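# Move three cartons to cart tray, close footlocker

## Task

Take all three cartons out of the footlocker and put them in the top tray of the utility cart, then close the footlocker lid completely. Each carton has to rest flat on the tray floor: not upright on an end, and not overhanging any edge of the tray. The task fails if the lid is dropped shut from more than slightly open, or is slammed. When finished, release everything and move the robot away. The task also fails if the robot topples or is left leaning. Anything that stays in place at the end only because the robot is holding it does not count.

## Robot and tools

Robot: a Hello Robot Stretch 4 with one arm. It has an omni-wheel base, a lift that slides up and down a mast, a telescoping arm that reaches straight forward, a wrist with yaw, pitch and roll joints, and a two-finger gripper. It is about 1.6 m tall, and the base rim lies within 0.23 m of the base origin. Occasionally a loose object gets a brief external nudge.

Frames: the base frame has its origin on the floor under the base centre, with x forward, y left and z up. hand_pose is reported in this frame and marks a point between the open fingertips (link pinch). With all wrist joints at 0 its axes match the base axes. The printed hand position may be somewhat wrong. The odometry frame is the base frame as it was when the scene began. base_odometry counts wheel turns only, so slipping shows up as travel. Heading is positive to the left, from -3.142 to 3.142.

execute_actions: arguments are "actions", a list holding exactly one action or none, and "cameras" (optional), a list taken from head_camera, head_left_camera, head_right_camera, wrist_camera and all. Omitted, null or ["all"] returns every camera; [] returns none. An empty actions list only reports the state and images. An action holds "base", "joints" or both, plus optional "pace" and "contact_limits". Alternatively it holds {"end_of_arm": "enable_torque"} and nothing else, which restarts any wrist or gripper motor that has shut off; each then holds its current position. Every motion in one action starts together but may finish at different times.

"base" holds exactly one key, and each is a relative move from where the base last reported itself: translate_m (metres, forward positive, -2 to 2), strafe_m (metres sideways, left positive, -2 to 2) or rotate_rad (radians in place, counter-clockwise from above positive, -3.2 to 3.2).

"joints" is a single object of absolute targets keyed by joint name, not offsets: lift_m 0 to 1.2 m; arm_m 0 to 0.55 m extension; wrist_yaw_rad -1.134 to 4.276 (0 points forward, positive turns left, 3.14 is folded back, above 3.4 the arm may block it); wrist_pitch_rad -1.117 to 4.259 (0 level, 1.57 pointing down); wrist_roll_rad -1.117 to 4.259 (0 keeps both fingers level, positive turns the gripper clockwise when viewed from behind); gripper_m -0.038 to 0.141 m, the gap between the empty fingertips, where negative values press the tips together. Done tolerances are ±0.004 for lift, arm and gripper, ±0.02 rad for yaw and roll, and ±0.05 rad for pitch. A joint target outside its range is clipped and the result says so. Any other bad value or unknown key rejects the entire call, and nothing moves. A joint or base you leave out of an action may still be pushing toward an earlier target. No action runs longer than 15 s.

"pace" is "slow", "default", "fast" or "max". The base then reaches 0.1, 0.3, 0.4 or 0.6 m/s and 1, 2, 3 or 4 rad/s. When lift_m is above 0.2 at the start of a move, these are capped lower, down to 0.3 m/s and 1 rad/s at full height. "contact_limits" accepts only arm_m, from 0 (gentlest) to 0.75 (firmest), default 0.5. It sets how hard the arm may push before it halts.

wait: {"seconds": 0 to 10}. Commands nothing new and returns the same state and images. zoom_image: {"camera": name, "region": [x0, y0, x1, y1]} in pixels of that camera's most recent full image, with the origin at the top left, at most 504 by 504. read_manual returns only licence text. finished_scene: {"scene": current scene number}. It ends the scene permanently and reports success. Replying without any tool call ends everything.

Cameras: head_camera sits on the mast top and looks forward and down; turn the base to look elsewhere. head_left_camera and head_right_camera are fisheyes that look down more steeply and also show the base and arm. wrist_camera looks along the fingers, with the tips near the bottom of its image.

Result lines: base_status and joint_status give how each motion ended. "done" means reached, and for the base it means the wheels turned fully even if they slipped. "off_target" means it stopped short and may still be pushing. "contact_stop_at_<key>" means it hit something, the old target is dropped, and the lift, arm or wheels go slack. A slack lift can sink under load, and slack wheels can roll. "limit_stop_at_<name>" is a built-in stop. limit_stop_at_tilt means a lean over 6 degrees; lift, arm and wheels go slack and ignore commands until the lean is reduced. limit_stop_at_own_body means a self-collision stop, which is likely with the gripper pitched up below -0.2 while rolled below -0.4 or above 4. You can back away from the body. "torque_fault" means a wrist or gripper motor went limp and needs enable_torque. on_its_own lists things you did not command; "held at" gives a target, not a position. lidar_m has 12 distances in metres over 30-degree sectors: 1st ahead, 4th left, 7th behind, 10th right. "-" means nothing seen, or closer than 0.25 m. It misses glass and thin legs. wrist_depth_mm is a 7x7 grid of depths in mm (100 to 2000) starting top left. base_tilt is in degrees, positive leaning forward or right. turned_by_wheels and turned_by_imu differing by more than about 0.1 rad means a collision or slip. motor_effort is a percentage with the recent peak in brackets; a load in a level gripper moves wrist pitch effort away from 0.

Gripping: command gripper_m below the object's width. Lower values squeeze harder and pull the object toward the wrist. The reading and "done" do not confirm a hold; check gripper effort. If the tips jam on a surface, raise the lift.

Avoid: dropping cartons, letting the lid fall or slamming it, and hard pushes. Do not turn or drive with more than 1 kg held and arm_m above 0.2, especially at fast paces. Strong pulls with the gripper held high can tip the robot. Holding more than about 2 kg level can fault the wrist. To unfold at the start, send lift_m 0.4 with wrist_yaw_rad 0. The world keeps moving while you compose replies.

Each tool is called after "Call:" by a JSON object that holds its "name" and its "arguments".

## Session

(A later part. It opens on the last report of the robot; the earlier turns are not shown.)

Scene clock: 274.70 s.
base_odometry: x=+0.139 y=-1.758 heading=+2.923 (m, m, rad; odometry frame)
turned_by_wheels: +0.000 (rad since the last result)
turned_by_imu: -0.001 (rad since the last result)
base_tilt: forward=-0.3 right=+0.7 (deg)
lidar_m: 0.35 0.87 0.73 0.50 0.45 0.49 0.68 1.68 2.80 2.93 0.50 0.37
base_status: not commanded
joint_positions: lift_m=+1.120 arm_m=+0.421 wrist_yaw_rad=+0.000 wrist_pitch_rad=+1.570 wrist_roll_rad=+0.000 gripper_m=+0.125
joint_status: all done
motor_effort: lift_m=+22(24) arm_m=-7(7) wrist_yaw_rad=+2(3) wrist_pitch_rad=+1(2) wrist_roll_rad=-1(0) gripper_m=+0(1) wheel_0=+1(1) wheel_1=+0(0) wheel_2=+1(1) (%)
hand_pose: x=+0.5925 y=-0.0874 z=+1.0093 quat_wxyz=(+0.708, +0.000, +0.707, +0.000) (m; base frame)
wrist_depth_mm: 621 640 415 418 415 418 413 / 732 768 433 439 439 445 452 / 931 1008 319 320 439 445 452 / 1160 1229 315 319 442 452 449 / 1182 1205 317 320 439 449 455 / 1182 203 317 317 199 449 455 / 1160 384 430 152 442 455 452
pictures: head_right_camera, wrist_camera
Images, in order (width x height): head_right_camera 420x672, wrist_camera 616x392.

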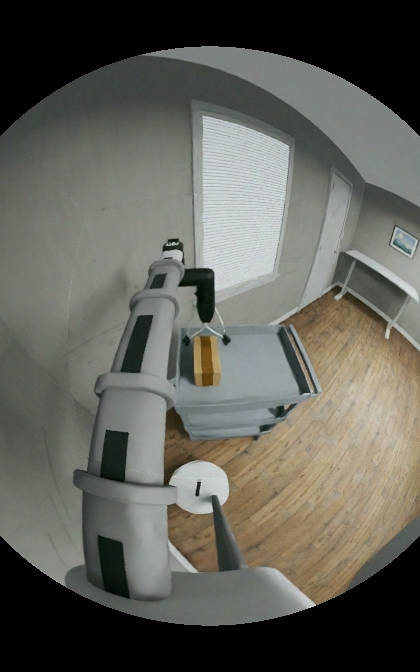

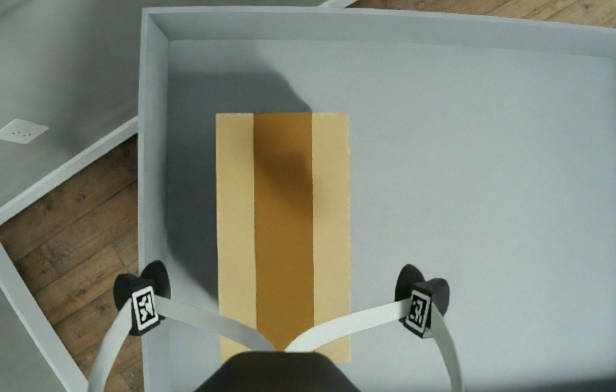

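Call:
{"name": "execute_actions", "arguments": {"actions": []}}

Scene clock: 284.07 s.
base_odometry: x=+0.139 y=-1.758 heading=+2.923 (m, m, rad; odometry frame)
turned_by_wheels: +0.000 (rad since the last result)
turned_by_imu: -0.001 (rad since the last result)
base_tilt: forward=-0.5 right=+0.7 (deg)
lidar_m: 0.34 0.89 0.72 0.51 0.46 0.49 0.65 1.69 2.79 2.93 0.51 0.37
base_status: not commanded
joint_positions: lift_m=+1.120 arm_m=+0.421 wrist_yaw_rad=+0.000 wrist_pitch_rad=+1.570 wrist_roll_rad=+0.000 gripper_m=+0.125
joint_status: all done
motor_effort: lift_m=+22(24) arm_m=-7(7) wrist_yaw_rad=+1(3) wrist_pitch_rad=+2(2) wrist_roll_rad=-1(0) gripper_m=+1(1) wheel_0=+0(1) wheel_1=+0(0) wheel_2=+1(1) (%)
hand_pose: x=+0.5925 y=-0.0874 z=+1.0093 quat_wxyz=(+0.708, +0.000, +0.707, +0.000) (m; base frame)
wrist_depth_mm: 603 654 413 415 415 418 413 / 723 778 433 433 439 452 452 / 931 1008 315 319 439 449 452 / 1182 1160 315 322 442 452 455 / 1205 1205 315 320 439 449 459 / 1182 202 317 319 200 452 452 / 1118 387 433 152 445 449 452
pictures: head_camera, head_left_camera, head_right_camera, wrist_camera
Images, in order (width x height): head_camera 420x560, head_left_camera 420x672, head_right_camera 420x672, wrist_camera 616x392.

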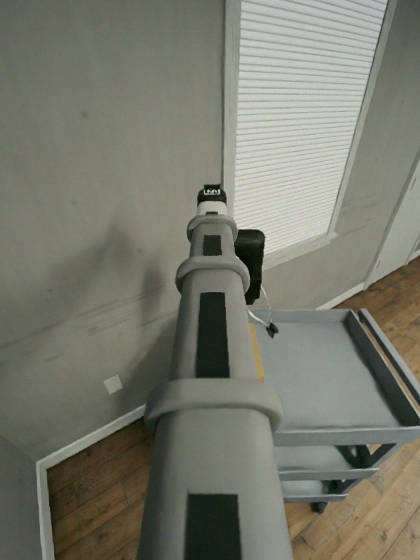

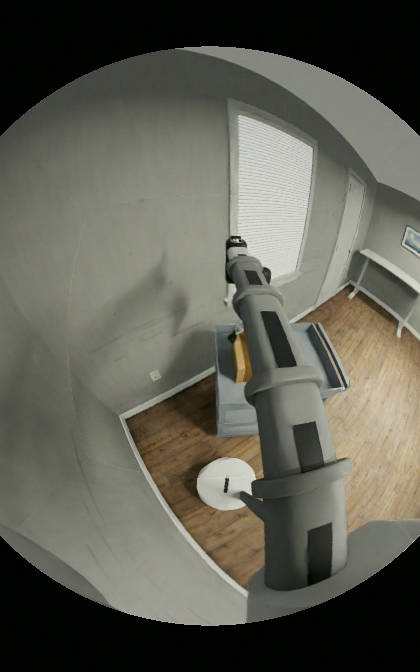

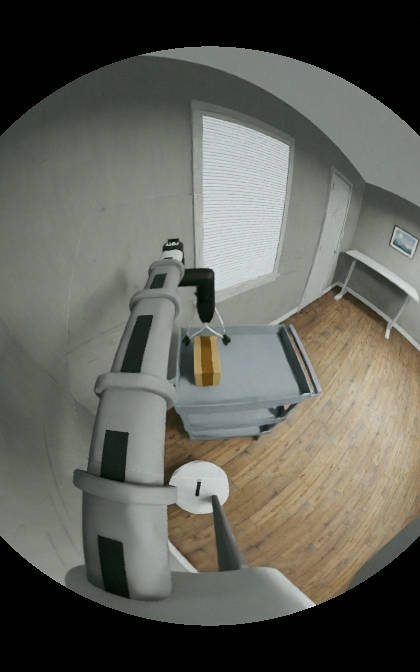

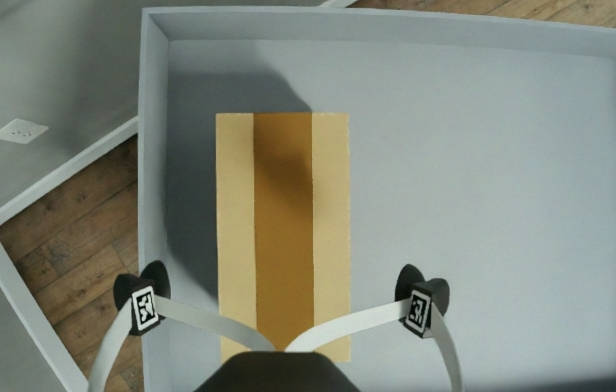

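Call:
{"name": "execute_actions", "arguments": {"actions": [{"base":{"strafe_m":-0.75},"joints":{"arm_m":0.0},"pace":"fast"}], "cameras": ["head_camera"]}}

Call:
{"name": "execute_actions", "arguments": {"actions": [{"joints":{"lift_m":0.5},"base":{"translate_m":-0.062},"pace":"max"}], "cameras": []}}

Call:
{"name": "execute_actions", "arguments": {"actions": [{"base":{"strafe_m":-1.964},"pace":"max"}], "cameras": []}}

Call:
{"name": "execute_actions", "arguments": {"actions": [{"base":{"rotate_rad":-2.59},"pace":"fast"}], "cameras": ["head_camera"]}}

Scene clock: 293.47 s.
base_odometry: x=+0.301 y=-1.026 heading=+2.923 (m, m, rad; odometry frame)
turned_by_wheels: +0.000 (rad since the last result)
turned_by_imu: -0.004 (rad since the last result)
base_tilt: forward=-0.5 right=+0.7 (deg)
lidar_m: 0.53 0.38 0.52 1.12 1.07 1.15 1.52 2.39 2.08 2.40 2.82 1.97
base_status: done
joint_positions: lift_m=+1.120 arm_m=+0.004 wrist_yaw_rad=+0.000 wrist_pitch_rad=+1.570 wrist_roll_rad=+0.000 gripper_m=+0.125
joint_status: arm_m off_target (ended at +0.004, target +0.000)
joint sent to its limit — the command would take arm_m past its lower limit, so that joint was sent only as far as its limit.
motor_effort: lift_m=+22(22) arm_m=-8(9) wrist_yaw_rad=+2(1) wrist_pitch_rad=-2(1) wrist_roll_rad=-2(1) gripper_m=+1(0) wheel_0=-3(8) wheel_1=+0(7) wheel_2=+1(1) (%)
hand_pose: x=+0.1751 y=-0.0874 z=+1.0094 quat_wxyz=(+0.707, +0.000, +0.707, +0.000) (m; base frame)
wrist_depth_mm: 379 741 1205 1229 1255 1281 1255 / 732 741 1229 1205 1205 1281 1281 / 1042 1042 1229 1229 1229 1281 1255 / 1182 1182 1229 1182 1229 1229 1281 / 1138 1182 1025 1025 1229 1229 1281 / 1205 202 1008 1025 200 1255 1281 / 1160 1205 1205 152 1255 1255 1255
pictures: head_camera
Images, in order (width x height): head_camera 420x560.

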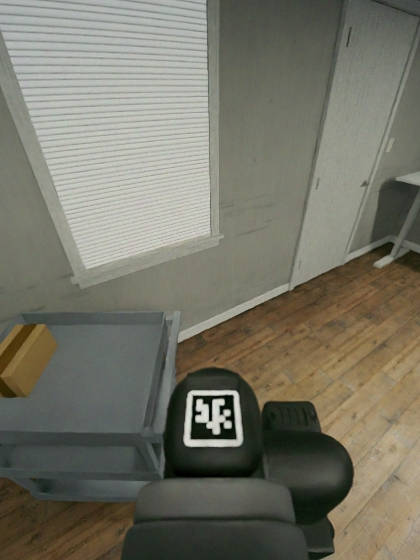

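Scene clock: 295.53 s.
base_odometry: x=+0.362 y=-1.040 heading=+2.923 (m, m, rad; odometry frame)
turned_by_wheels: +0.000 (rad since the last result)
turned_by_imu: -0.001 (rad since the last result)
base_tilt: forward=-0.5 right=+0.7 (deg)
lidar_m: 0.48 0.41 0.60 1.14 1.03 1.09 1.48 2.34 2.08 2.34 2.84 2.00
base_status: done
joint_positions: lift_m=+0.500 arm_m=+0.004 wrist_yaw_rad=+0.000 wrist_pitch_rad=+1.570 wrist_roll_rad=+0.000 gripper_m=+0.125
joint_status: all done
motor_effort: lift_m=+14(19) arm_m=-8(8) wrist_yaw_rad=+2(2) wrist_pitch_rad=+1(0) wrist_roll_rad=+0(1) gripper_m=-2(1) wheel_0=+0(6) wheel_1=+0(4) wheel_2=-1(16) (%)
hand_pose: x=+0.1752 y=-0.0874 z=+0.3900 quat_wxyz=(+0.707, +0.000, +0.707, +0.000) (m; base frame)
wrist_depth_mm: 500 603 609 609 615 627 627 / 591 597 603 609 621 621 627 / 591 597 609 615 621 627 634 / 591 597 597 609 621 640 627 / 597 402 397 407 627 627 640 / 591 202 394 397 200 634 640 / 389 387 394 152 615 634 640
pictures: none
No camera images: the call's "cameras" was empty. Leave "cameras" out to get every camera's image.

Scene clock: 300.77 s.
base_odometry: x=+0.788 y=+0.878 heading=+2.923 (m, m, rad; odometry frame)
turned_by_wheels: +0.000 (rad since the last result)
turned_by_imu: -0.004 (rad since the last result)
base_tilt: forward=-0.6 right=+0.7 (deg)
lidar_m: 1.64 2.38 2.15 2.12 2.72 2.00 0.68 0.64 0.67 1.81 1.95 1.42
base_status: done
joint_positions: lift_m=+0.500 arm_m=+0.004 wrist_yaw_rad=+0.000 wrist_pitch_rad=+1.570 wrist_roll_rad=+0.000 gripper_m=+0.125
joint_status: not commanded
motor_effort: lift_m=+14(14) arm_m=-8(8) wrist_yaw_rad=+1(2) wrist_pitch_rad=+1(2) wrist_roll_rad=-3(3) gripper_m=+2(2) wheel_0=-2(11) wheel_1=+0(13) wheel_2=+0(0) (%)
hand_pose: x=+0.1752 y=-0.0874 z=+0.3900 quat_wxyz=(+0.707, +0.000, +0.707, +0.000) (m; base frame)
wrist_depth_mm: 591 603 609 609 615 627 634 / 585 591 597 609 621 627 627 / 597 597 603 615 627 621 634 / 591 603 609 603 621 627 634 / 591 397 397 407 621 640 627 / 585 202 397 399 199 627 634 / 387 389 394 152 627 634 634
pictures: none
No camera images: the call's "cameras" was empty. Leave "cameras" out to get every camera's image.

Scene clock: 302.93 s.
base_odometry: x=+0.788 y=+0.878 heading=+0.332 (m, m, rad; odometry frame)
turned_by_wheels: -2.590 (rad since the last result)
turned_by_imu: -2.595 (rad since the last result)
base_tilt: forward=-0.5 right=+0.7 (deg)
lidar_m: 0.62 0.70 1.86 1.97 1.39 1.73 2.37 2.13 2.12 2.72 1.91 0.66
base_status: done
joint_positions: lift_m=+0.500 arm_m=+0.004 wrist_yaw_rad=+0.000 wrist_pitch_rad=+1.570 wrist_roll_rad=+0.000 gripper_m=+0.125
joint_status: not commanded
motor_effort: lift_m=+15(15) arm_m=-8(8) wrist_yaw_rad=+1(1) wrist_pitch_rad=+1(0) wrist_roll_rad=-2(2) gripper_m=+0(2) wheel_0=+0(6) wheel_1=-1(10) wheel_2=-1(6) (%)
hand_pose: x=+0.1752 y=-0.0874 z=+0.3900 quat_wxyz=(+0.707, +0.000, +0.707, +0.000) (m; base frame)
wrist_depth_mm: 597 591 603 615 615 627 627 / 591 597 603 615 621 634 627 / 591 603 603 615 621 621 634 / 591 591 609 609 621 621 634 / 585 399 399 407 627 627 640 / 591 202 397 399 199 627 640 / 389 392 392 152 615 627 634
pictures: head_camera
Images, in order (width x height): head_camera 420x560.

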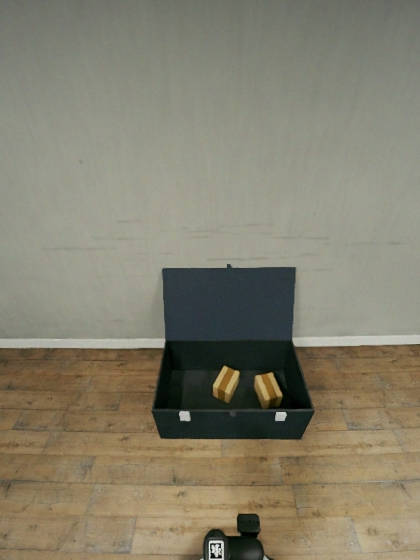

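Call:
{"name": "execute_actions", "arguments": {"actions": [{"base":{"translate_m":0.33},"joints":{"lift_m":0.58,"arm_m":0.43,"wrist_roll_rad":0.48},"pace":"fast"}], "cameras": ["wrist_camera","head_camera"]}}

Scene clock: 306.97 s.
base_odometry: x=+1.100 y=+0.985 heading=+0.333 (m, m, rad; odometry frame)
turned_by_wheels: +0.000 (rad since the last result)
turned_by_imu: -0.001 (rad since the last result)
base_tilt: forward=-0.4 right=+0.7 (deg)
lidar_m: 0.32 0.33 1.41 1.98 1.65 1.74 2.73 2.37 2.83 2.71 0.50 0.34
base_status: done
joint_positions: lift_m=+0.580 arm_m=+0.429 wrist_yaw_rad=+0.000 wrist_pitch_rad=+1.570 wrist_roll_rad=+0.480 gripper_m=+0.125
joint_status: all done
motor_effort: lift_m=+22(23) arm_m=+8(8) wrist_yaw_rad=+0(2) wrist_pitch_rad=+1(1) wrist_roll_rad=-1(5) gripper_m=+0(0) wheel_0=+0(5) wheel_1=+1(7) wheel_2=+1(6) (%)
hand_pose: x=+0.5998 y=-0.0874 z=+0.4694 quat_wxyz=(+0.687, +0.168, +0.687, -0.168) (m; base frame)
wrist_depth_mm: 273 303 342 407 574 539 421 / 307 343 427 615 668 597 459 / 345 452 634 654 559 603 508 / 504 647 654 661 676 683 564 / 647 647 654 676 668 683 580 / 574 202 661 668 200 535 466 / 525 647 661 152 544 427 389
pictures: head_camera, wrist_camera
Images, in order (width x height): head_camera 420x560, wrist_camera 616x392.

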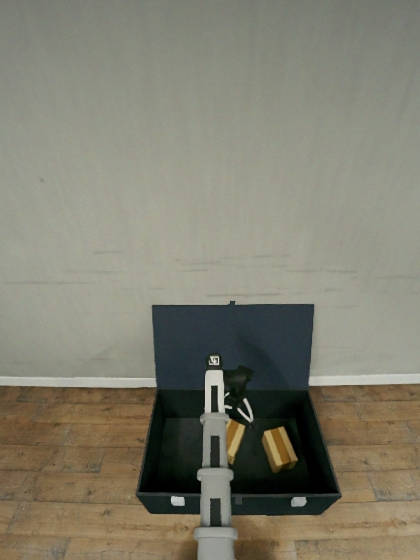

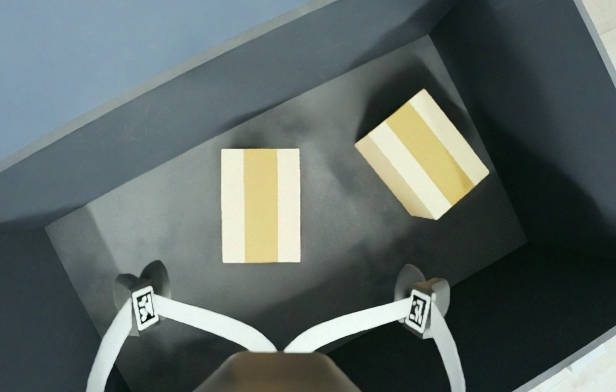

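Call:
{"name": "execute_actions", "arguments": {"actions": [{"base":{"strafe_m":0.024},"joints":{"lift_m":0.33,"arm_m":0.457,"gripper_m":0.135}}], "cameras": ["wrist_camera"]}}

Scene clock: 312.50 s.
base_odometry: x=+1.092 y=+1.008 heading=+0.333 (m, m, rad; odometry frame)
turned_by_wheels: +0.000 (rad since the last result)
turned_by_imu: -0.002 (rad since the last result)
base_tilt: forward=-0.4 right=+0.8 (deg)
lidar_m: 0.33 0.31 1.42 1.93 1.61 1.71 2.71 2.37 2.87 2.73 0.48 0.32
base_status: done
joint_positions: lift_m=+0.330 arm_m=+0.456 wrist_yaw_rad=+0.000 wrist_pitch_rad=+1.570 wrist_roll_rad=+0.480 gripper_m=+0.135
joint_status: all done
motor_effort: lift_m=+13(19) arm_m=+8(7) wrist_yaw_rad=+1(1) wrist_pitch_rad=+2(3) wrist_roll_rad=+0(1) gripper_m=-2(3) wheel_0=+0(6) wheel_1=-1(7) wheel_2=+0(5) (%)
hand_pose: x=+0.6267 y=-0.0874 z=+0.2201 quat_wxyz=(+0.687, +0.168, +0.687, -0.168) (m; base frame)
wrist_depth_mm: 168 201 254 332 421 430 424 / 208 259 347 418 430 370 312 / 278 368 413 303 424 330 312 / 402 410 297 301 424 407 317 / 404 410 300 303 424 433 433 / 404 195 300 300 202 433 436 / 402 413 415 146 427 433 427
pictures: wrist_camera
Images, in order (width x height): wrist_camera 616x392.

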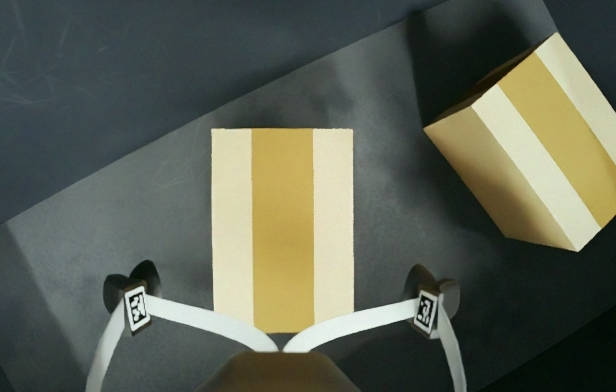

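Call:
{"name": "execute_actions", "arguments": {"actions": [{"joints":{"lift_m":0.215,"arm_m":0.466}}], "cameras": ["wrist_camera","head_camera"]}}

Call:
{"name": "execute_actions", "arguments": {"actions": [{"joints":{"gripper_m":0.05}}], "cameras": ["wrist_camera"]}}

Scene clock: 316.50 s.
base_odometry: x=+1.092 y=+1.008 heading=+0.333 (m, m, rad; odometry frame)
turned_by_wheels: +0.000 (rad since the last result)
turned_by_imu: -0.002 (rad since the last result)
base_tilt: forward=-0.4 right=+0.8 (deg)
lidar_m: 0.32 0.33 1.42 1.97 1.63 1.73 2.72 2.41 2.86 2.74 0.48 0.34
base_status: not commanded
joint_positions: lift_m=+0.215 arm_m=+0.465 wrist_yaw_rad=+0.000 wrist_pitch_rad=+1.570 wrist_roll_rad=+0.480 gripper_m=+0.135
joint_status: all done
motor_effort: lift_m=+12(13) arm_m=+8(8) wrist_yaw_rad=+0(2) wrist_pitch_rad=-1(1) wrist_roll_rad=-1(2) gripper_m=+1(1) wheel_0=+1(0) wheel_1=-1(1) wheel_2=+0(1) (%)
hand_pose: x=+0.6357 y=-0.0874 z=+0.1051 quat_wxyz=(+0.687, +0.168, +0.687, -0.168) (m; base frame)
wrist_depth_mm: 156 185 234 303 309 312 319 / 192 239 301 303 307 312 233 / 255 297 185 186 190 310 252 / 296 297 185 187 190 314 297 / 294 298 185 187 191 314 317 / 294 195 185 187 189 312 319 / 293 300 185 145 191 315 319
pictures: head_camera, wrist_camera
Images, in order (width x height): head_camera 420x560, wrist_camera 616x392.

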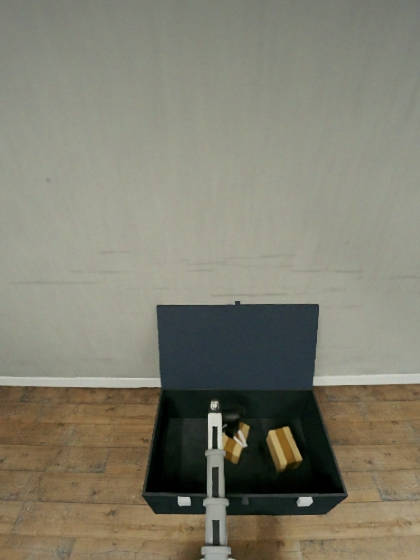

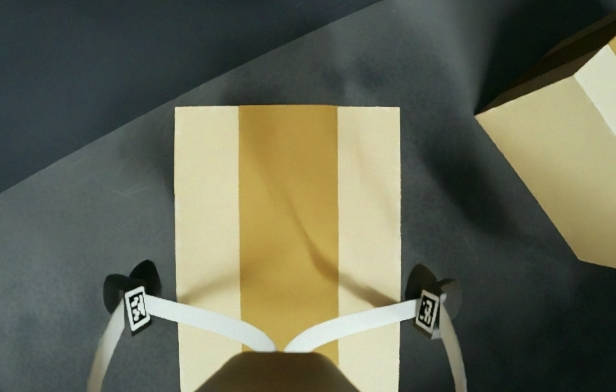

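Scene clock: 318.33 s.
base_odometry: x=+1.092 y=+1.008 heading=+0.333 (m, m, rad; odometry frame)
turned_by_wheels: +0.000 (rad since the last result)
turned_by_imu: -0.001 (rad since the last result)
base_tilt: forward=-0.5 right=+0.7 (deg)
lidar_m: 0.33 0.34 1.41 1.94 1.58 1.69 2.72 2.34 2.85 2.73 0.45 0.33
base_status: not commanded
joint_positions: lift_m=+0.215 arm_m=+0.465 wrist_yaw_rad=+0.000 wrist_pitch_rad=+1.570 wrist_roll_rad=+0.480 gripper_m=+0.050
joint_status: all done
motor_effort: lift_m=+13(13) arm_m=+8(8) wrist_yaw_rad=+2(1) wrist_pitch_rad=+0(3) wrist_roll_rad=-1(0) gripper_m=-21(23) wheel_0=+0(1) wheel_1=-1(1) wheel_2=+1(1) (%)
hand_pose: x=+0.6356 y=-0.0874 z=+0.1051 quat_wxyz=(+0.687, +0.168, +0.687, -0.168) (m; base frame)
wrist_depth_mm: 156 186 234 303 309 312 312 / 191 236 297 304 307 312 234 / 257 296 170 172 175 310 252 / 294 296 170 172 175 312 297 / 294 297 170 171 174 314 314 / 293 173 169 172 174 314 317 / 293 298 168 128 174 314 315
pictures: wrist_camera
Images, in order (width x height): wrist_camera 616x392.

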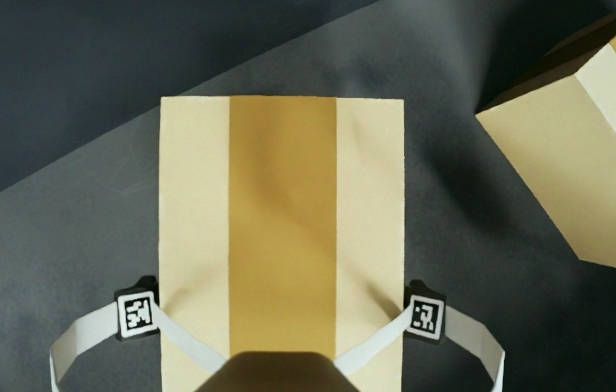

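Call:
{"name": "execute_actions", "arguments": {"actions": [{"joints":{"lift_m":0.62}}], "cameras": ["wrist_camera"]}}

Call:
{"name": "execute_actions", "arguments": {"actions": [{"base":{"translate_m":-0.33},"joints":{"arm_m":0.05,"wrist_roll_rad":0.0},"pace":"fast"}], "cameras": []}}

Call:
{"name": "execute_actions", "arguments": {"actions": [{"base":{"rotate_rad":2.59},"pace":"fast"}], "cameras": []}}

Call:
{"name": "execute_actions", "arguments": {"actions": [{"base":{"strafe_m":2.0},"pace":"max"}], "cameras": ["head_camera","wrist_camera"]}}

Scene clock: 324.03 s.
base_odometry: x=+1.092 y=+1.008 heading=+0.333 (m, m, rad; odometry frame)
turned_by_wheels: +0.000 (rad since the last result)
turned_by_imu: -0.002 (rad since the last result)
base_tilt: forward=-0.4 right=+0.8 (deg)
lidar_m: 0.33 0.35 1.41 1.95 1.63 1.68 2.71 2.40 2.87 2.73 0.44 0.34
base_status: not commanded
joint_positions: lift_m=+0.620 arm_m=+0.465 wrist_yaw_rad=+0.000 wrist_pitch_rad=+1.570 wrist_roll_rad=+0.480 gripper_m=+0.050
joint_status: all done
motor_effort: lift_m=+23(24) arm_m=+8(8) wrist_yaw_rad=+1(1) wrist_pitch_rad=+0(1) wrist_roll_rad=+0(1) gripper_m=-22(23) wheel_0=+0(0) wheel_1=-1(1) wheel_2=+1(1) (%)
hand_pose: x=+0.6356 y=-0.0874 z=+0.5093 quat_wxyz=(+0.687, +0.168, +0.687, -0.168) (m; base frame)
wrist_depth_mm: 260 287 324 368 430 539 449 / 291 325 364 421 715 634 484 / 336 370 170 172 175 647 535 / 382 535 170 171 175 609 597 / 603 683 170 171 174 723 640 / 530 173 169 172 174 591 517 / 455 627 168 128 174 473 436
pictures: wrist_camera
Images, in order (width x height): wrist_camera 616x392.

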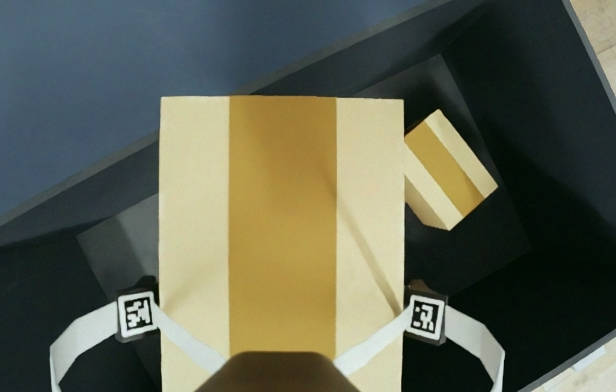

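Scene clock: 326.23 s.
base_odometry: x=+0.781 y=+0.900 heading=+0.333 (m, m, rad; odometry frame)
turned_by_wheels: +0.000 (rad since the last result)
turned_by_imu: -0.001 (rad since the last result)
base_tilt: forward=-0.4 right=+0.7 (deg)
lidar_m: 0.64 0.69 1.90 1.92 1.42 1.71 2.36 2.16 2.12 2.73 1.91 0.68
base_status: done
joint_positions: lift_m=+0.620 arm_m=+0.051 wrist_yaw_rad=+0.000 wrist_pitch_rad=+1.571 wrist_roll_rad=+0.000 gripper_m=+0.050
joint_status: all done
motor_effort: lift_m=+22(23) arm_m=-8(9) wrist_yaw_rad=+2(0) wrist_pitch_rad=+0(3) wrist_roll_rad=-2(6) gripper_m=-21(21) wheel_0=+0(5) wheel_1=+2(4) wheel_2=-1(9) (%)
hand_pose: x=+0.2223 y=-0.0874 z=+0.5093 quat_wxyz=(+0.707, +0.000, +0.707, +0.000) (m; base frame)
wrist_depth_mm: 699 707 715 732 741 750 759 / 715 715 723 732 732 741 759 / 699 715 170 172 175 759 750 / 707 707 169 172 175 750 741 / 715 715 170 171 174 759 759 / 707 173 169 171 174 750 750 / 707 504 168 128 174 750 759
pictures: none
No camera images: the call's "cameras" was empty. Leave "cameras" out to get every camera's image.

Scene clock: 328.47 s.
base_odometry: x=+0.780 y=+0.900 heading=+2.923 (m, m, rad; odometry frame)
turned_by_wheels: +2.590 (rad since the last result)
turned_by_imu: +2.593 (rad since the last result)
base_tilt: forward=-0.4 right=+0.8 (deg)
lidar_m: 1.63 2.38 2.18 2.12 2.72 1.98 0.69 0.64 0.67 1.80 1.92 1.40
base_status: done
joint_positions: lift_m=+0.620 arm_m=+0.051 wrist_yaw_rad=+0.000 wrist_pitch_rad=+1.570 wrist_roll_rad=+0.000 gripper_m=+0.050
joint_status: not commanded
motor_effort: lift_m=+21(23) arm_m=-8(8) wrist_yaw_rad=+0(1) wrist_pitch_rad=-1(3) wrist_roll_rad=-1(3) gripper_m=-20(24) wheel_0=+1(7) wheel_1=+0(5) wheel_2=+1(10) (%)
hand_pose: x=+0.2227 y=-0.0874 z=+0.5095 quat_wxyz=(+0.708, +0.000, +0.707, +0.000) (m; base frame)
wrist_depth_mm: 715 715 723 732 741 750 750 / 707 715 715 723 732 732 750 / 707 707 170 172 175 741 750 / 707 723 170 171 175 750 759 / 699 707 169 172 174 750 750 / 707 173 170 171 173 741 750 / 707 508 168 128 173 750 768
pictures: none
No camera images: the call's "cameras" was empty. Leave "cameras" out to get every camera's image.

Scene clock: 334.10 s.
base_odometry: x=+0.346 y=-1.052 heading=+2.923 (m, m, rad; odometry frame)
turned_by_wheels: +0.000 (rad since the last result)
turned_by_imu: -0.001 (rad since the last result)
base_tilt: forward=-0.4 right=+0.8 (deg)
lidar_m: 0.43 0.41 0.58 1.12 1.06 1.12 1.47 2.36 2.10 2.37 2.84 2.00
base_status: done
joint_positions: lift_m=+0.620 arm_m=+0.051 wrist_yaw_rad=+0.000 wrist_pitch_rad=+1.570 wrist_roll_rad=+0.000 gripper_m=+0.050
joint_status: not commanded
motor_effort: lift_m=+21(21) arm_m=-8(8) wrist_yaw_rad=+1(0) wrist_pitch_rad=-1(2) wrist_roll_rad=-2(1) gripper_m=-22(21) wheel_0=+1(10) wheel_1=+0(11) wheel_2=+0(5) (%)
hand_pose: x=+0.2226 y=-0.0874 z=+0.5095 quat_wxyz=(+0.707, +0.000, +0.707, +0.000) (m; base frame)
wrist_depth_mm: 559 707 723 732 741 741 750 / 530 707 715 732 732 741 768 / 699 707 170 172 175 750 759 / 707 707 170 171 175 759 750 / 715 723 169 171 174 741 759 / 715 173 169 171 174 759 750 / 715 504 168 128 174 750 750
pictures: head_camera, wrist_camera
Images, in order (width x height): head_camera 420x560, wrist_camera 616x392.

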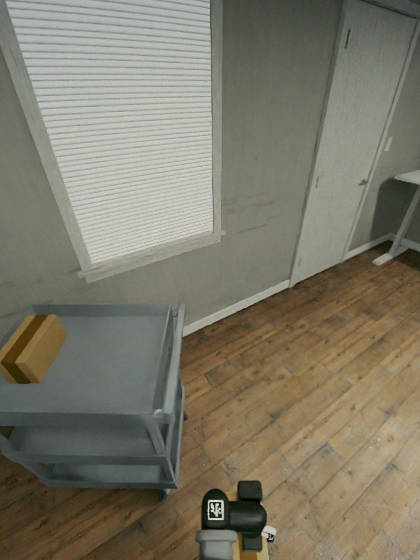

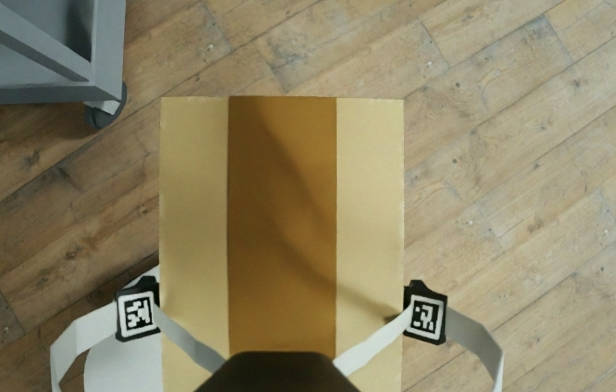

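Call:
{"name": "execute_actions", "arguments": {"actions": [{"joints":{"lift_m":1.14},"base":{"translate_m":0.049},"pace":"fast"}], "cameras": []}}

Call:
{"name": "execute_actions", "arguments": {"actions": [{"joints":{"arm_m":0.42},"base":{"strafe_m":0.554}}], "cameras": ["head_right_camera","wrist_camera"]}}

Scene clock: 339.03 s.
base_odometry: x=+0.298 y=-1.041 heading=+2.923 (m, m, rad; odometry frame)
turned_by_wheels: +0.000 (rad since the last result)
turned_by_imu: -0.002 (rad since the last result)
base_tilt: forward=-0.4 right=+0.7 (deg)
lidar_m: 0.43 0.37 0.51 1.16 1.08 1.12 1.51 2.39 2.09 2.37 2.83 0.30
base_status: done
joint_positions: lift_m=+1.140 arm_m=+0.051 wrist_yaw_rad=+0.000 wrist_pitch_rad=+1.570 wrist_roll_rad=+0.000 gripper_m=+0.050
joint_status: all done
motor_effort: lift_m=+23(25) arm_m=-8(8) wrist_yaw_rad=+1(0) wrist_pitch_rad=+0(0) wrist_roll_rad=-3(3) gripper_m=-20(22) wheel_0=+0(5) wheel_1=+0(5) wheel_2=+1(11) (%)
hand_pose: x=+0.2225 y=-0.0874 z=+1.0293 quat_wxyz=(+0.707, +0.000, +0.707, +0.000) (m; base frame)
wrist_depth_mm: 407 750 1229 1229 1255 1255 1281 / 389 759 1229 1229 1281 1255 1281 / 750 699 170 172 175 1281 1281 / 1205 1229 170 171 175 1281 1308 / 1182 1205 169 171 175 1308 1281 / 1205 173 169 171 174 1281 1281 / 1229 1229 168 128 174 1281 1308
pictures: none
No camera images: the call's "cameras" was empty. Leave "cameras" out to get every camera's image.

Scene clock: 342.20 s.
base_odometry: x=+0.178 y=-1.582 heading=+2.923 (m, m, rad; odometry frame)
turned_by_wheels: +0.000 (rad since the last result)
turned_by_imu: -0.001 (rad since the last result)
base_tilt: forward=-0.4 right=+0.7 (deg)
lidar_m: 0.33 0.34 0.96 0.63 0.61 0.65 0.88 2.25 2.60 2.85 0.51 0.35
base_status: done
joint_positions: lift_m=+1.140 arm_m=+0.419 wrist_yaw_rad=+0.000 wrist_pitch_rad=+1.570 wrist_roll_rad=+0.000 gripper_m=+0.050
joint_status: all done
motor_effort: lift_m=+23(22) arm_m=+8(8) wrist_yaw_rad=+1(1) wrist_pitch_rad=+1(0) wrist_roll_rad=-1(2) gripper_m=-21(20) wheel_0=+1(8) wheel_1=+0(7) wheel_2=+1(2) (%)
hand_pose: x=+0.5897 y=-0.0874 z=+1.0293 quat_wxyz=(+0.707, +0.000, +0.707, +0.000) (m; base frame)
wrist_depth_mm: 410 415 427 430 430 433 424 / 445 442 449 455 462 462 413 / 327 330 170 172 175 469 413 / 327 330 169 171 175 473 415 / 327 329 169 171 175 469 415 / 329 173 169 171 174 469 413 / 427 445 168 128 174 466 424
pictures: head_right_camera, wrist_camera
Images, in order (width x height): head_right_camera 420x672, wrist_camera 616x392.

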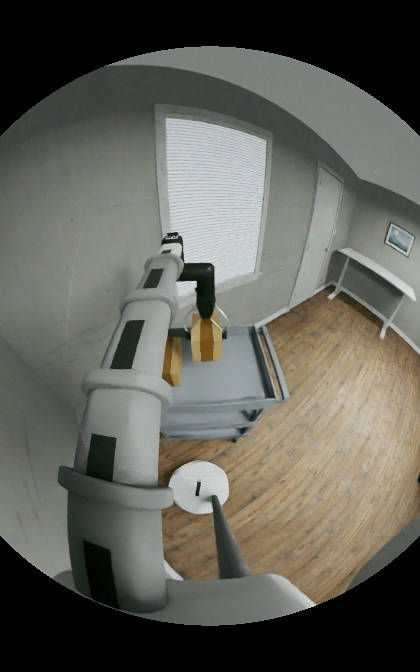

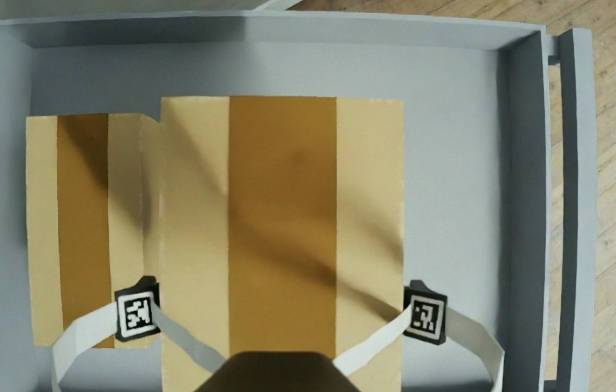

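Call:
{"name": "execute_actions", "arguments": {"actions": [{"joints":{"lift_m":0.99},"base":{"strafe_m":0.015}}], "cameras": ["wrist_camera"]}}

Call:
{"name": "execute_actions", "arguments": {"actions": [{"joints":{"lift_m":0.957},"pace":"slow"}], "cameras": ["wrist_camera","head_right_camera"]}}

Scene clock: 347.60 s.
base_odometry: x=+0.175 y=-1.597 heading=+2.923 (m, m, rad; odometry frame)
turned_by_wheels: +0.000 (rad since the last result)
turned_by_imu: -0.002 (rad since the last result)
base_tilt: forward=-0.3 right=+0.7 (deg)
lidar_m: 0.34 0.36 0.94 0.63 0.61 0.63 0.83 2.20 2.62 2.82 0.49 0.35
base_status: done
joint_positions: lift_m=+0.990 arm_m=+0.419 wrist_yaw_rad=+0.000 wrist_pitch_rad=+1.570 wrist_roll_rad=+0.000 gripper_m=+0.050
joint_status: all done
motor_effort: lift_m=+13(21) arm_m=+8(8) wrist_yaw_rad=+0(1) wrist_pitch_rad=+0(3) wrist_roll_rad=-2(1) gripper_m=-21(19) wheel_0=+1(5) wheel_1=+1(4) wheel_2=+1(2) (%)
hand_pose: x=+0.5897 y=-0.0874 z=+0.8801 quat_wxyz=(+0.707, +0.000, +0.707, +0.000) (m; base frame)
wrist_depth_mm: 297 300 303 307 307 314 319 / 182 300 304 307 312 314 319 / 183 253 170 173 175 315 317 / 183 251 170 171 174 315 319 / 184 251 170 172 174 315 317 / 183 173 169 171 174 315 320 / 183 242 168 128 173 315 319
pictures: wrist_camera
Images, in order (width x height): wrist_camera 616x392.

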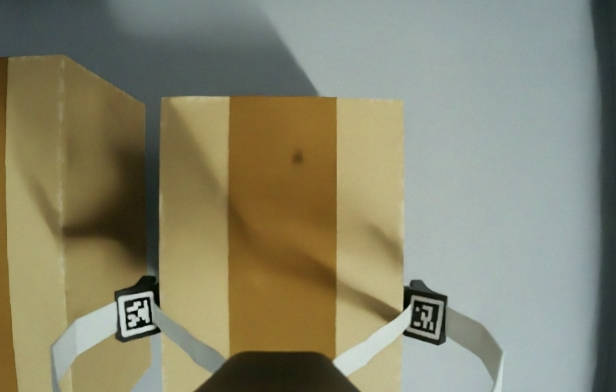

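Scene clock: 348.70 s.
base_odometry: x=+0.175 y=-1.597 heading=+2.923 (m, m, rad; odometry frame)
turned_by_wheels: +0.000 (rad since the last result)
turned_by_imu: +0.000 (rad since the last result)
base_tilt: forward=-0.5 right=+0.7 (deg)
lidar_m: 0.33 0.36 0.93 0.63 0.58 0.61 0.86 2.20 2.62 2.82 0.51 0.36
base_status: not commanded
joint_positions: lift_m=+0.962 arm_m=+0.419 wrist_yaw_rad=-0.001 wrist_pitch_rad=+1.573 wrist_roll_rad=+0.000 gripper_m=+0.050
joint_status: lift_m contact_stop (moved -0.029 of -0.033)
on_its_own: lift_m is slack since a contact_stop (your +0.957 is given up)
motor_effort: lift_m=+14(15) arm_m=+8(8) wrist_yaw_rad=+4(4) wrist_pitch_rad=-5(14) wrist_roll_rad=-1(0) gripper_m=-15(22) wheel_0=+1(1) wheel_1=+2(2) wheel_2=+1(1) (%)
hand_pose: x=+0.5889 y=-0.0874 z=+0.8515 quat_wxyz=(+0.706, +0.000, +0.708, +0.000) (m; base frame)
wrist_depth_mm: 274 277 281 285 287 293 296 / 180 278 279 285 289 291 296 / 180 236 165 166 168 290 294 / 181 235 164 167 168 290 294 / 180 233 164 166 169 291 293 / 168 170 165 166 168 291 296 / 161 227 164 145 169 291 294
pictures: head_right_camera, wrist_camera
Images, in order (width x height): head_right_camera 420x672, wrist_camera 616x392.

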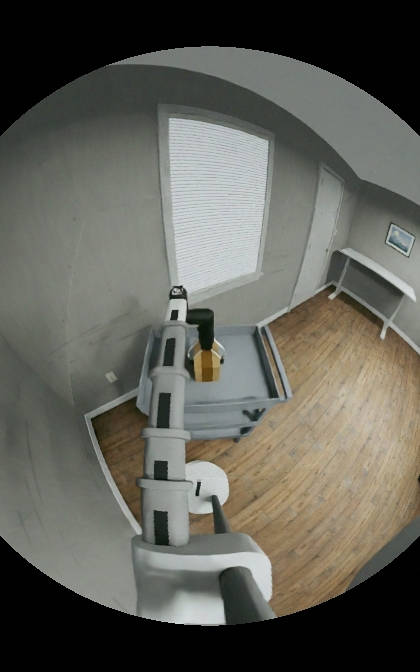

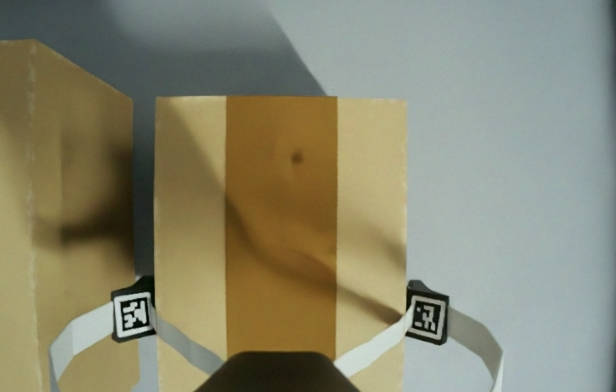

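Call:
{"name": "execute_actions", "arguments": {"actions": [{"joints":{"lift_m":0.966,"gripper_m":0.122}}], "cameras": ["wrist_camera"]}}

Call:
{"name": "execute_actions", "arguments": {"actions": [{"joints":{"lift_m":1.12},"pace":"fast"}], "cameras": ["wrist_camera"]}}

Scene clock: 351.60 s.
base_odometry: x=+0.175 y=-1.597 heading=+2.923 (m, m, rad; odometry frame)
turned_by_wheels: +0.000 (rad since the last result)
turned_by_imu: -0.001 (rad since the last result)
base_tilt: forward=-0.5 right=+0.7 (deg)
lidar_m: 0.33 0.35 0.91 0.66 0.59 0.61 0.85 2.20 2.63 2.79 0.52 0.34
base_status: not commanded
joint_positions: lift_m=+0.967 arm_m=+0.419 wrist_yaw_rad=+0.000 wrist_pitch_rad=+1.571 wrist_roll_rad=+0.000 gripper_m=+0.122
joint_status: all done
motor_effort: lift_m=+9(19) arm_m=+8(8) wrist_yaw_rad=+3(5) wrist_pitch_rad=-3(14) wrist_roll_rad=-1(2) gripper_m=-2(15) wheel_0=+0(1) wheel_1=+2(2) wheel_2=+1(1) (%)
hand_pose: x=+0.5893 y=-0.0874 z=+0.8564 quat_wxyz=(+0.707, +0.000, +0.707, +0.000) (m; base frame)
wrist_depth_mm: 278 282 287 287 293 296 300 / 179 285 283 287 293 296 298 / 180 255 169 171 173 297 300 / 180 254 169 171 173 298 298 / 179 234 169 171 173 296 298 / 177 185 169 171 173 297 300 / 175 243 168 143 173 297 301
pictures: wrist_camera
Images, in order (width x height): wrist_camera 616x392.

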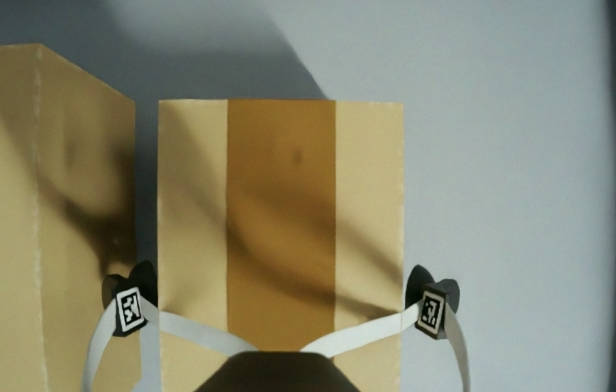

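Scene clock: 353.00 s.
base_odometry: x=+0.175 y=-1.597 heading=+2.923 (m, m, rad; odometry frame)
turned_by_wheels: +0.000 (rad since the last result)
turned_by_imu: -0.001 (rad since the last result)
base_tilt: forward=-0.6 right=+0.7 (deg)
lidar_m: 0.33 0.37 0.92 0.64 0.59 0.63 0.87 2.17 2.62 2.83 0.50 0.37
base_status: not commanded
joint_positions: lift_m=+1.120 arm_m=+0.419 wrist_yaw_rad=+0.000 wrist_pitch_rad=+1.570 wrist_roll_rad=+0.000 gripper_m=+0.122
joint_status: all done
motor_effort: lift_m=+22(24) arm_m=+8(8) wrist_yaw_rad=+1(3) wrist_pitch_rad=+1(4) wrist_roll_rad=+0(0) gripper_m=-2(3) wheel_0=+1(0) wheel_1=+1(2) wheel_2=+1(1) (%)
hand_pose: x=+0.5899 y=-0.0874 z=+1.0094 quat_wxyz=(+0.708, +0.000, +0.707, +0.000) (m; base frame)
wrist_depth_mm: 413 413 421 421 424 415 404 / 421 427 433 433 442 445 415 / 310 314 427 436 445 445 415 / 307 312 317 319 442 445 418 / 309 310 317 322 442 449 418 / 310 208 320 319 201 449 413 / 410 315 430 151 445 449 424
pictures: wrist_camera
Images, in order (width x height): wrist_camera 616x392.

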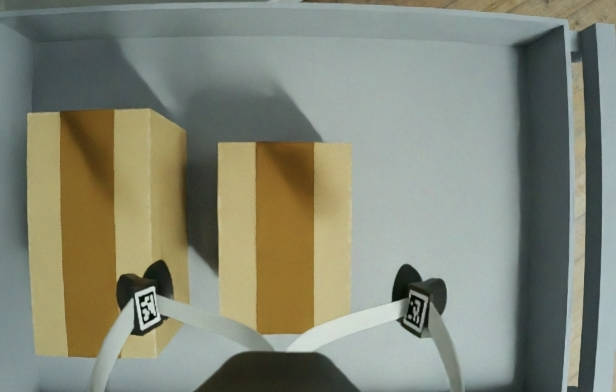

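Call:
{"name": "execute_actions", "arguments": {"actions": [{"base":{"strafe_m":-0.6},"joints":{"arm_m":0.0},"pace":"fast"}], "cameras": []}}

Call:
{"name": "execute_actions", "arguments": {"actions": [{"joints":{"lift_m":0.58,"gripper_m":0.14},"base":{"translate_m":-0.203},"pace":"max"}], "cameras": []}}

Call:
{"name": "execute_actions", "arguments": {"actions": [{"base":{"strafe_m":-1.759},"pace":"max"}], "cameras": []}}

Call:
{"name": "execute_actions", "arguments": {"actions": [{"base":{"rotate_rad":-2.59},"pace":"fast"}], "cameras": ["head_camera"]}}

Scene clock: 359.00 s.
base_odometry: x=+0.305 y=-1.011 heading=+2.924 (m, m, rad; odometry frame)
turned_by_wheels: +0.000 (rad since the last result)
turned_by_imu: -0.002 (rad since the last result)
base_tilt: forward=-0.5 right=+0.7 (deg)
lidar_m: 0.60 0.40 0.50 1.18 1.11 1.13 1.53 2.38 2.09 2.40 2.78 1.95
base_status: done
joint_positions: lift_m=+1.120 arm_m=+0.004 wrist_yaw_rad=+0.000 wrist_pitch_rad=+1.570 wrist_roll_rad=+0.000 gripper_m=+0.122
joint_status: arm_m off_target (ended at +0.004, target +0.000)
joint sent to its limit — the command would take arm_m past its lower limit, so that joint was sent only as far as its limit.
motor_effort: lift_m=+22(22) arm_m=-8(7) wrist_yaw_rad=+2(0) wrist_pitch_rad=-3(2) wrist_roll_rad=+0(0) gripper_m=-2(1) wheel_0=+0(9) wheel_1=+2(8) wheel_2=+1(4) (%)
hand_pose: x=+0.1751 y=-0.0874 z=+1.0094 quat_wxyz=(+0.707, +0.000, +0.707, +0.000) (m; base frame)
wrist_depth_mm: 377 732 1205 1205 1255 1255 1255 / 521 750 1205 1205 1255 1255 1255 / 1042 1042 1229 1229 1205 1255 1255 / 1182 1205 1205 1255 1229 1281 1308 / 1182 1205 1025 1042 1255 1255 1229 / 1205 207 991 1025 201 1308 1281 / 1205 1229 1182 151 1281 1255 1281
pictures: none
No camera images: the call's "cameras" was empty. Leave "cameras" out to get every camera's image.

Scene clock: 361.03 s.
base_odometry: x=+0.503 y=-1.055 heading=+2.923 (m, m, rad; odometry frame)
turned_by_wheels: +0.000 (rad since the last result)
turned_by_imu: -0.001 (rad since the last result)
base_tilt: forward=-0.3 right=+0.6 (deg)
lidar_m: 0.60 0.59 0.81 1.08 1.00 1.04 1.40 2.23 2.02 2.14 2.89 2.22
base_status: done
joint_positions: lift_m=+0.580 arm_m=+0.004 wrist_yaw_rad=+0.000 wrist_pitch_rad=+1.570 wrist_roll_rad=+0.000 gripper_m=+0.140
joint_status: all done
motor_effort: lift_m=+14(19) arm_m=-8(8) wrist_yaw_rad=+2(2) wrist_pitch_rad=-1(1) wrist_roll_rad=-1(3) gripper_m=+1(0) wheel_0=+0(5) wheel_1=+0(3) wheel_2=-2(7) (%)
hand_pose: x=+0.1752 y=-0.0874 z=+0.4700 quat_wxyz=(+0.707, +0.000, +0.707, +0.000) (m; base frame)
wrist_depth_mm: 676 668 683 691 707 707 707 / 668 676 691 691 699 707 715 / 668 668 691 691 699 707 707 / 661 683 683 691 707 707 723 / 661 477 473 480 699 707 715 / 676 197 473 477 215 715 723 / 676 469 469 148 699 707 723
pictures: none
No camera images: the call's "cameras" was empty. Leave "cameras" out to get every camera's image.

Scene clock: 366.07 s.
base_odometry: x=+0.884 y=+0.662 heading=+2.923 (m, m, rad; odometry frame)
turned_by_wheels: +0.000 (rad since the last result)
turned_by_imu: -0.005 (rad since the last result)
base_tilt: forward=-0.5 right=+0.7 (deg)
lidar_m: 1.98 2.40 1.96 2.19 2.49 1.96 0.67 0.62 0.65 1.79 2.18 1.63
base_status: done
joint_positions: lift_m=+0.580 arm_m=+0.004 wrist_yaw_rad=+0.000 wrist_pitch_rad=+1.570 wrist_roll_rad=+0.000 gripper_m=+0.140
joint_status: not commanded
motor_effort: lift_m=+14(14) arm_m=-8(8) wrist_yaw_rad=+2(0) wrist_pitch_rad=+0(0) wrist_roll_rad=+0(0) gripper_m=-1(1) wheel_0=+0(10) wheel_1=-1(10) wheel_2=+0(0) (%)
hand_pose: x=+0.1752 y=-0.0874 z=+0.4700 quat_wxyz=(+0.707, +0.000, +0.707, +0.000) (m; base frame)
wrist_depth_mm: 668 676 683 691 699 715 715 / 676 683 683 683 699 715 715 / 668 676 683 691 691 707 715 / 668 683 699 691 699 699 715 / 661 477 473 480 707 707 707 / 676 197 473 480 215 715 707 / 683 469 473 148 707 707 715
pictures: none
No camera images: the call's "cameras" was empty. Leave "cameras" out to get every camera's image.

Scene clock: 368.27 s.
base_odometry: x=+0.884 y=+0.662 heading=+0.333 (m, m, rad; odometry frame)
turned_by_wheels: -2.590 (rad since the last result)
turned_by_imu: -2.595 (rad since the last result)
base_tilt: forward=-0.5 right=+0.6 (deg)
lidar_m: 0.63 0.67 1.85 2.20 1.64 2.11 2.41 1.97 2.57 2.48 1.82 0.65
base_status: done
joint_positions: lift_m=+0.580 arm_m=+0.004 wrist_yaw_rad=+0.000 wrist_pitch_rad=+1.570 wrist_roll_rad=+0.000 gripper_m=+0.140
joint_status: not commanded
motor_effort: lift_m=+17(17) arm_m=-8(8) wrist_yaw_rad=+0(0) wrist_pitch_rad=+0(0) wrist_roll_rad=-1(1) gripper_m=-1(1) wheel_0=-1(7) wheel_1=+0(10) wheel_2=+0(9) (%)
hand_pose: x=+0.1752 y=-0.0874 z=+0.4698 quat_wxyz=(+0.707, +0.000, +0.707, +0.000) (m; base frame)
wrist_depth_mm: 661 676 683 691 699 715 715 / 668 683 683 683 699 707 723 / 676 668 683 691 707 699 715 / 676 683 683 691 691 707 707 / 668 477 473 484 699 707 707 / 668 196 473 477 215 707 723 / 668 469 473 148 699 715 715
pictures: head_camera
Images, in order (width x height): head_camera 420x560.

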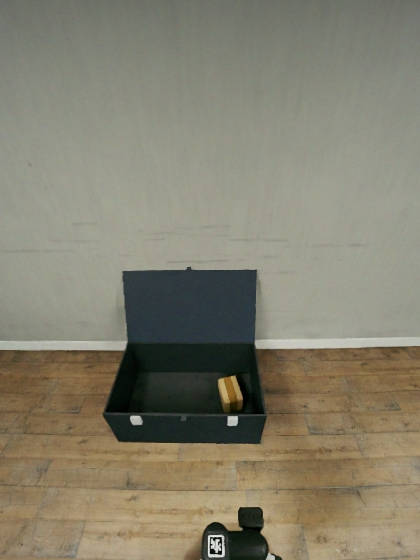

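Call:
{"name": "execute_actions", "arguments": {"actions": [{"base":{"translate_m":0.33},"joints":{"arm_m":0.42,"wrist_roll_rad":-0.19},"pace":"fast"}], "cameras": ["wrist_camera"]}}

Scene clock: 375.53 s.
base_odometry: x=+1.196 y=+0.770 heading=+0.333 (m, m, rad; odometry frame)
turned_by_wheels: +0.000 (rad since the last result)
turned_by_imu: -0.002 (rad since the last result)
base_tilt: forward=-0.4 right=+0.8 (deg)
lidar_m: 0.30 0.32 0.46 2.21 1.85 2.08 2.75 2.24 2.60 2.47 1.38 0.33
base_status: done
joint_positions: lift_m=+0.580 arm_m=+0.419 wrist_yaw_rad=+0.000 wrist_pitch_rad=+1.570 wrist_roll_rad=-0.190 gripper_m=+0.140
joint_status: all done
motor_effort: lift_m=+17(17) arm_m=+8(9) wrist_yaw_rad=+0(0) wrist_pitch_rad=+1(2) wrist_roll_rad=-1(6) gripper_m=+0(1) wheel_0=-1(5) wheel_1=-1(4) wheel_2=+1(11) (%)
hand_pose: x=+0.5899 y=-0.0874 z=+0.4698 quat_wxyz=(+0.704, -0.067, +0.704, +0.067) (m; base frame)
wrist_depth_mm: 415 362 349 336 324 304 615 / 640 609 504 433 370 362 699 / 640 661 654 661 554 707 707 / 654 654 654 549 591 707 707 / 647 654 661 554 535 699 715 / 640 197 654 676 215 707 715 / 525 564 627 148 452 699 715
pictures: wrist_camera
Images, in order (width x height): wrist_camera 616x392.

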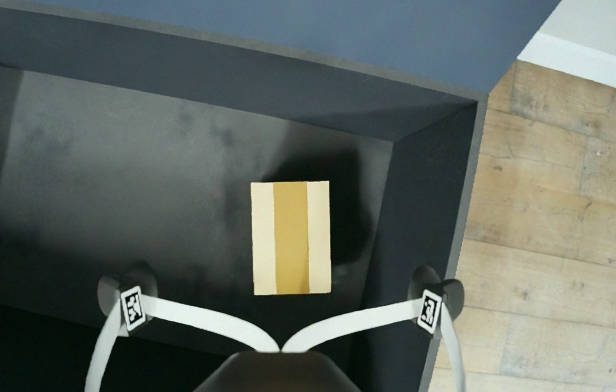

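Call:
{"name": "execute_actions", "arguments": {"actions": [{"base":{"strafe_m":-0.013},"joints":{"lift_m":0.33,"arm_m":0.393,"gripper_m":0.135}}], "cameras": ["wrist_camera"]}}

Scene clock: 381.07 s.
base_odometry: x=+1.200 y=+0.758 heading=+0.333 (m, m, rad; odometry frame)
turned_by_wheels: +0.000 (rad since the last result)
turned_by_imu: -0.002 (rad since the last result)
base_tilt: forward=-0.4 right=+0.7 (deg)
lidar_m: 0.31 0.33 0.48 2.23 1.80 2.09 2.74 2.23 2.57 2.46 1.39 0.33
base_status: done
joint_positions: lift_m=+0.330 arm_m=+0.394 wrist_yaw_rad=+0.000 wrist_pitch_rad=+1.570 wrist_roll_rad=-0.190 gripper_m=+0.135
joint_status: all done
motor_effort: lift_m=+13(14) arm_m=-8(9) wrist_yaw_rad=+1(0) wrist_pitch_rad=+0(1) wrist_roll_rad=-1(1) gripper_m=+0(1) wheel_0=-1(6) wheel_1=+1(6) wheel_2=+0(1) (%)
hand_pose: x=+0.5656 y=-0.0874 z=+0.2201 quat_wxyz=(+0.704, -0.067, +0.704, +0.067) (m; base frame)
wrist_depth_mm: 404 404 392 351 314 279 240 / 404 413 413 415 424 327 234 / 407 407 415 303 427 312 227 / 407 410 298 300 424 293 216 / 407 407 301 304 424 276 206 / 407 195 301 304 202 241 202 / 404 410 415 146 407 228 -
pictures: wrist_camera
Images, in order (width x height): wrist_camera 616x392.

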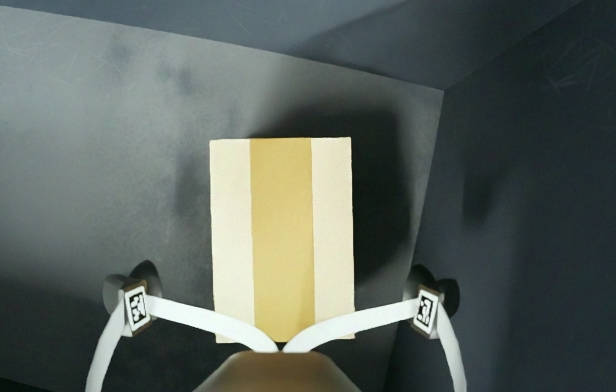

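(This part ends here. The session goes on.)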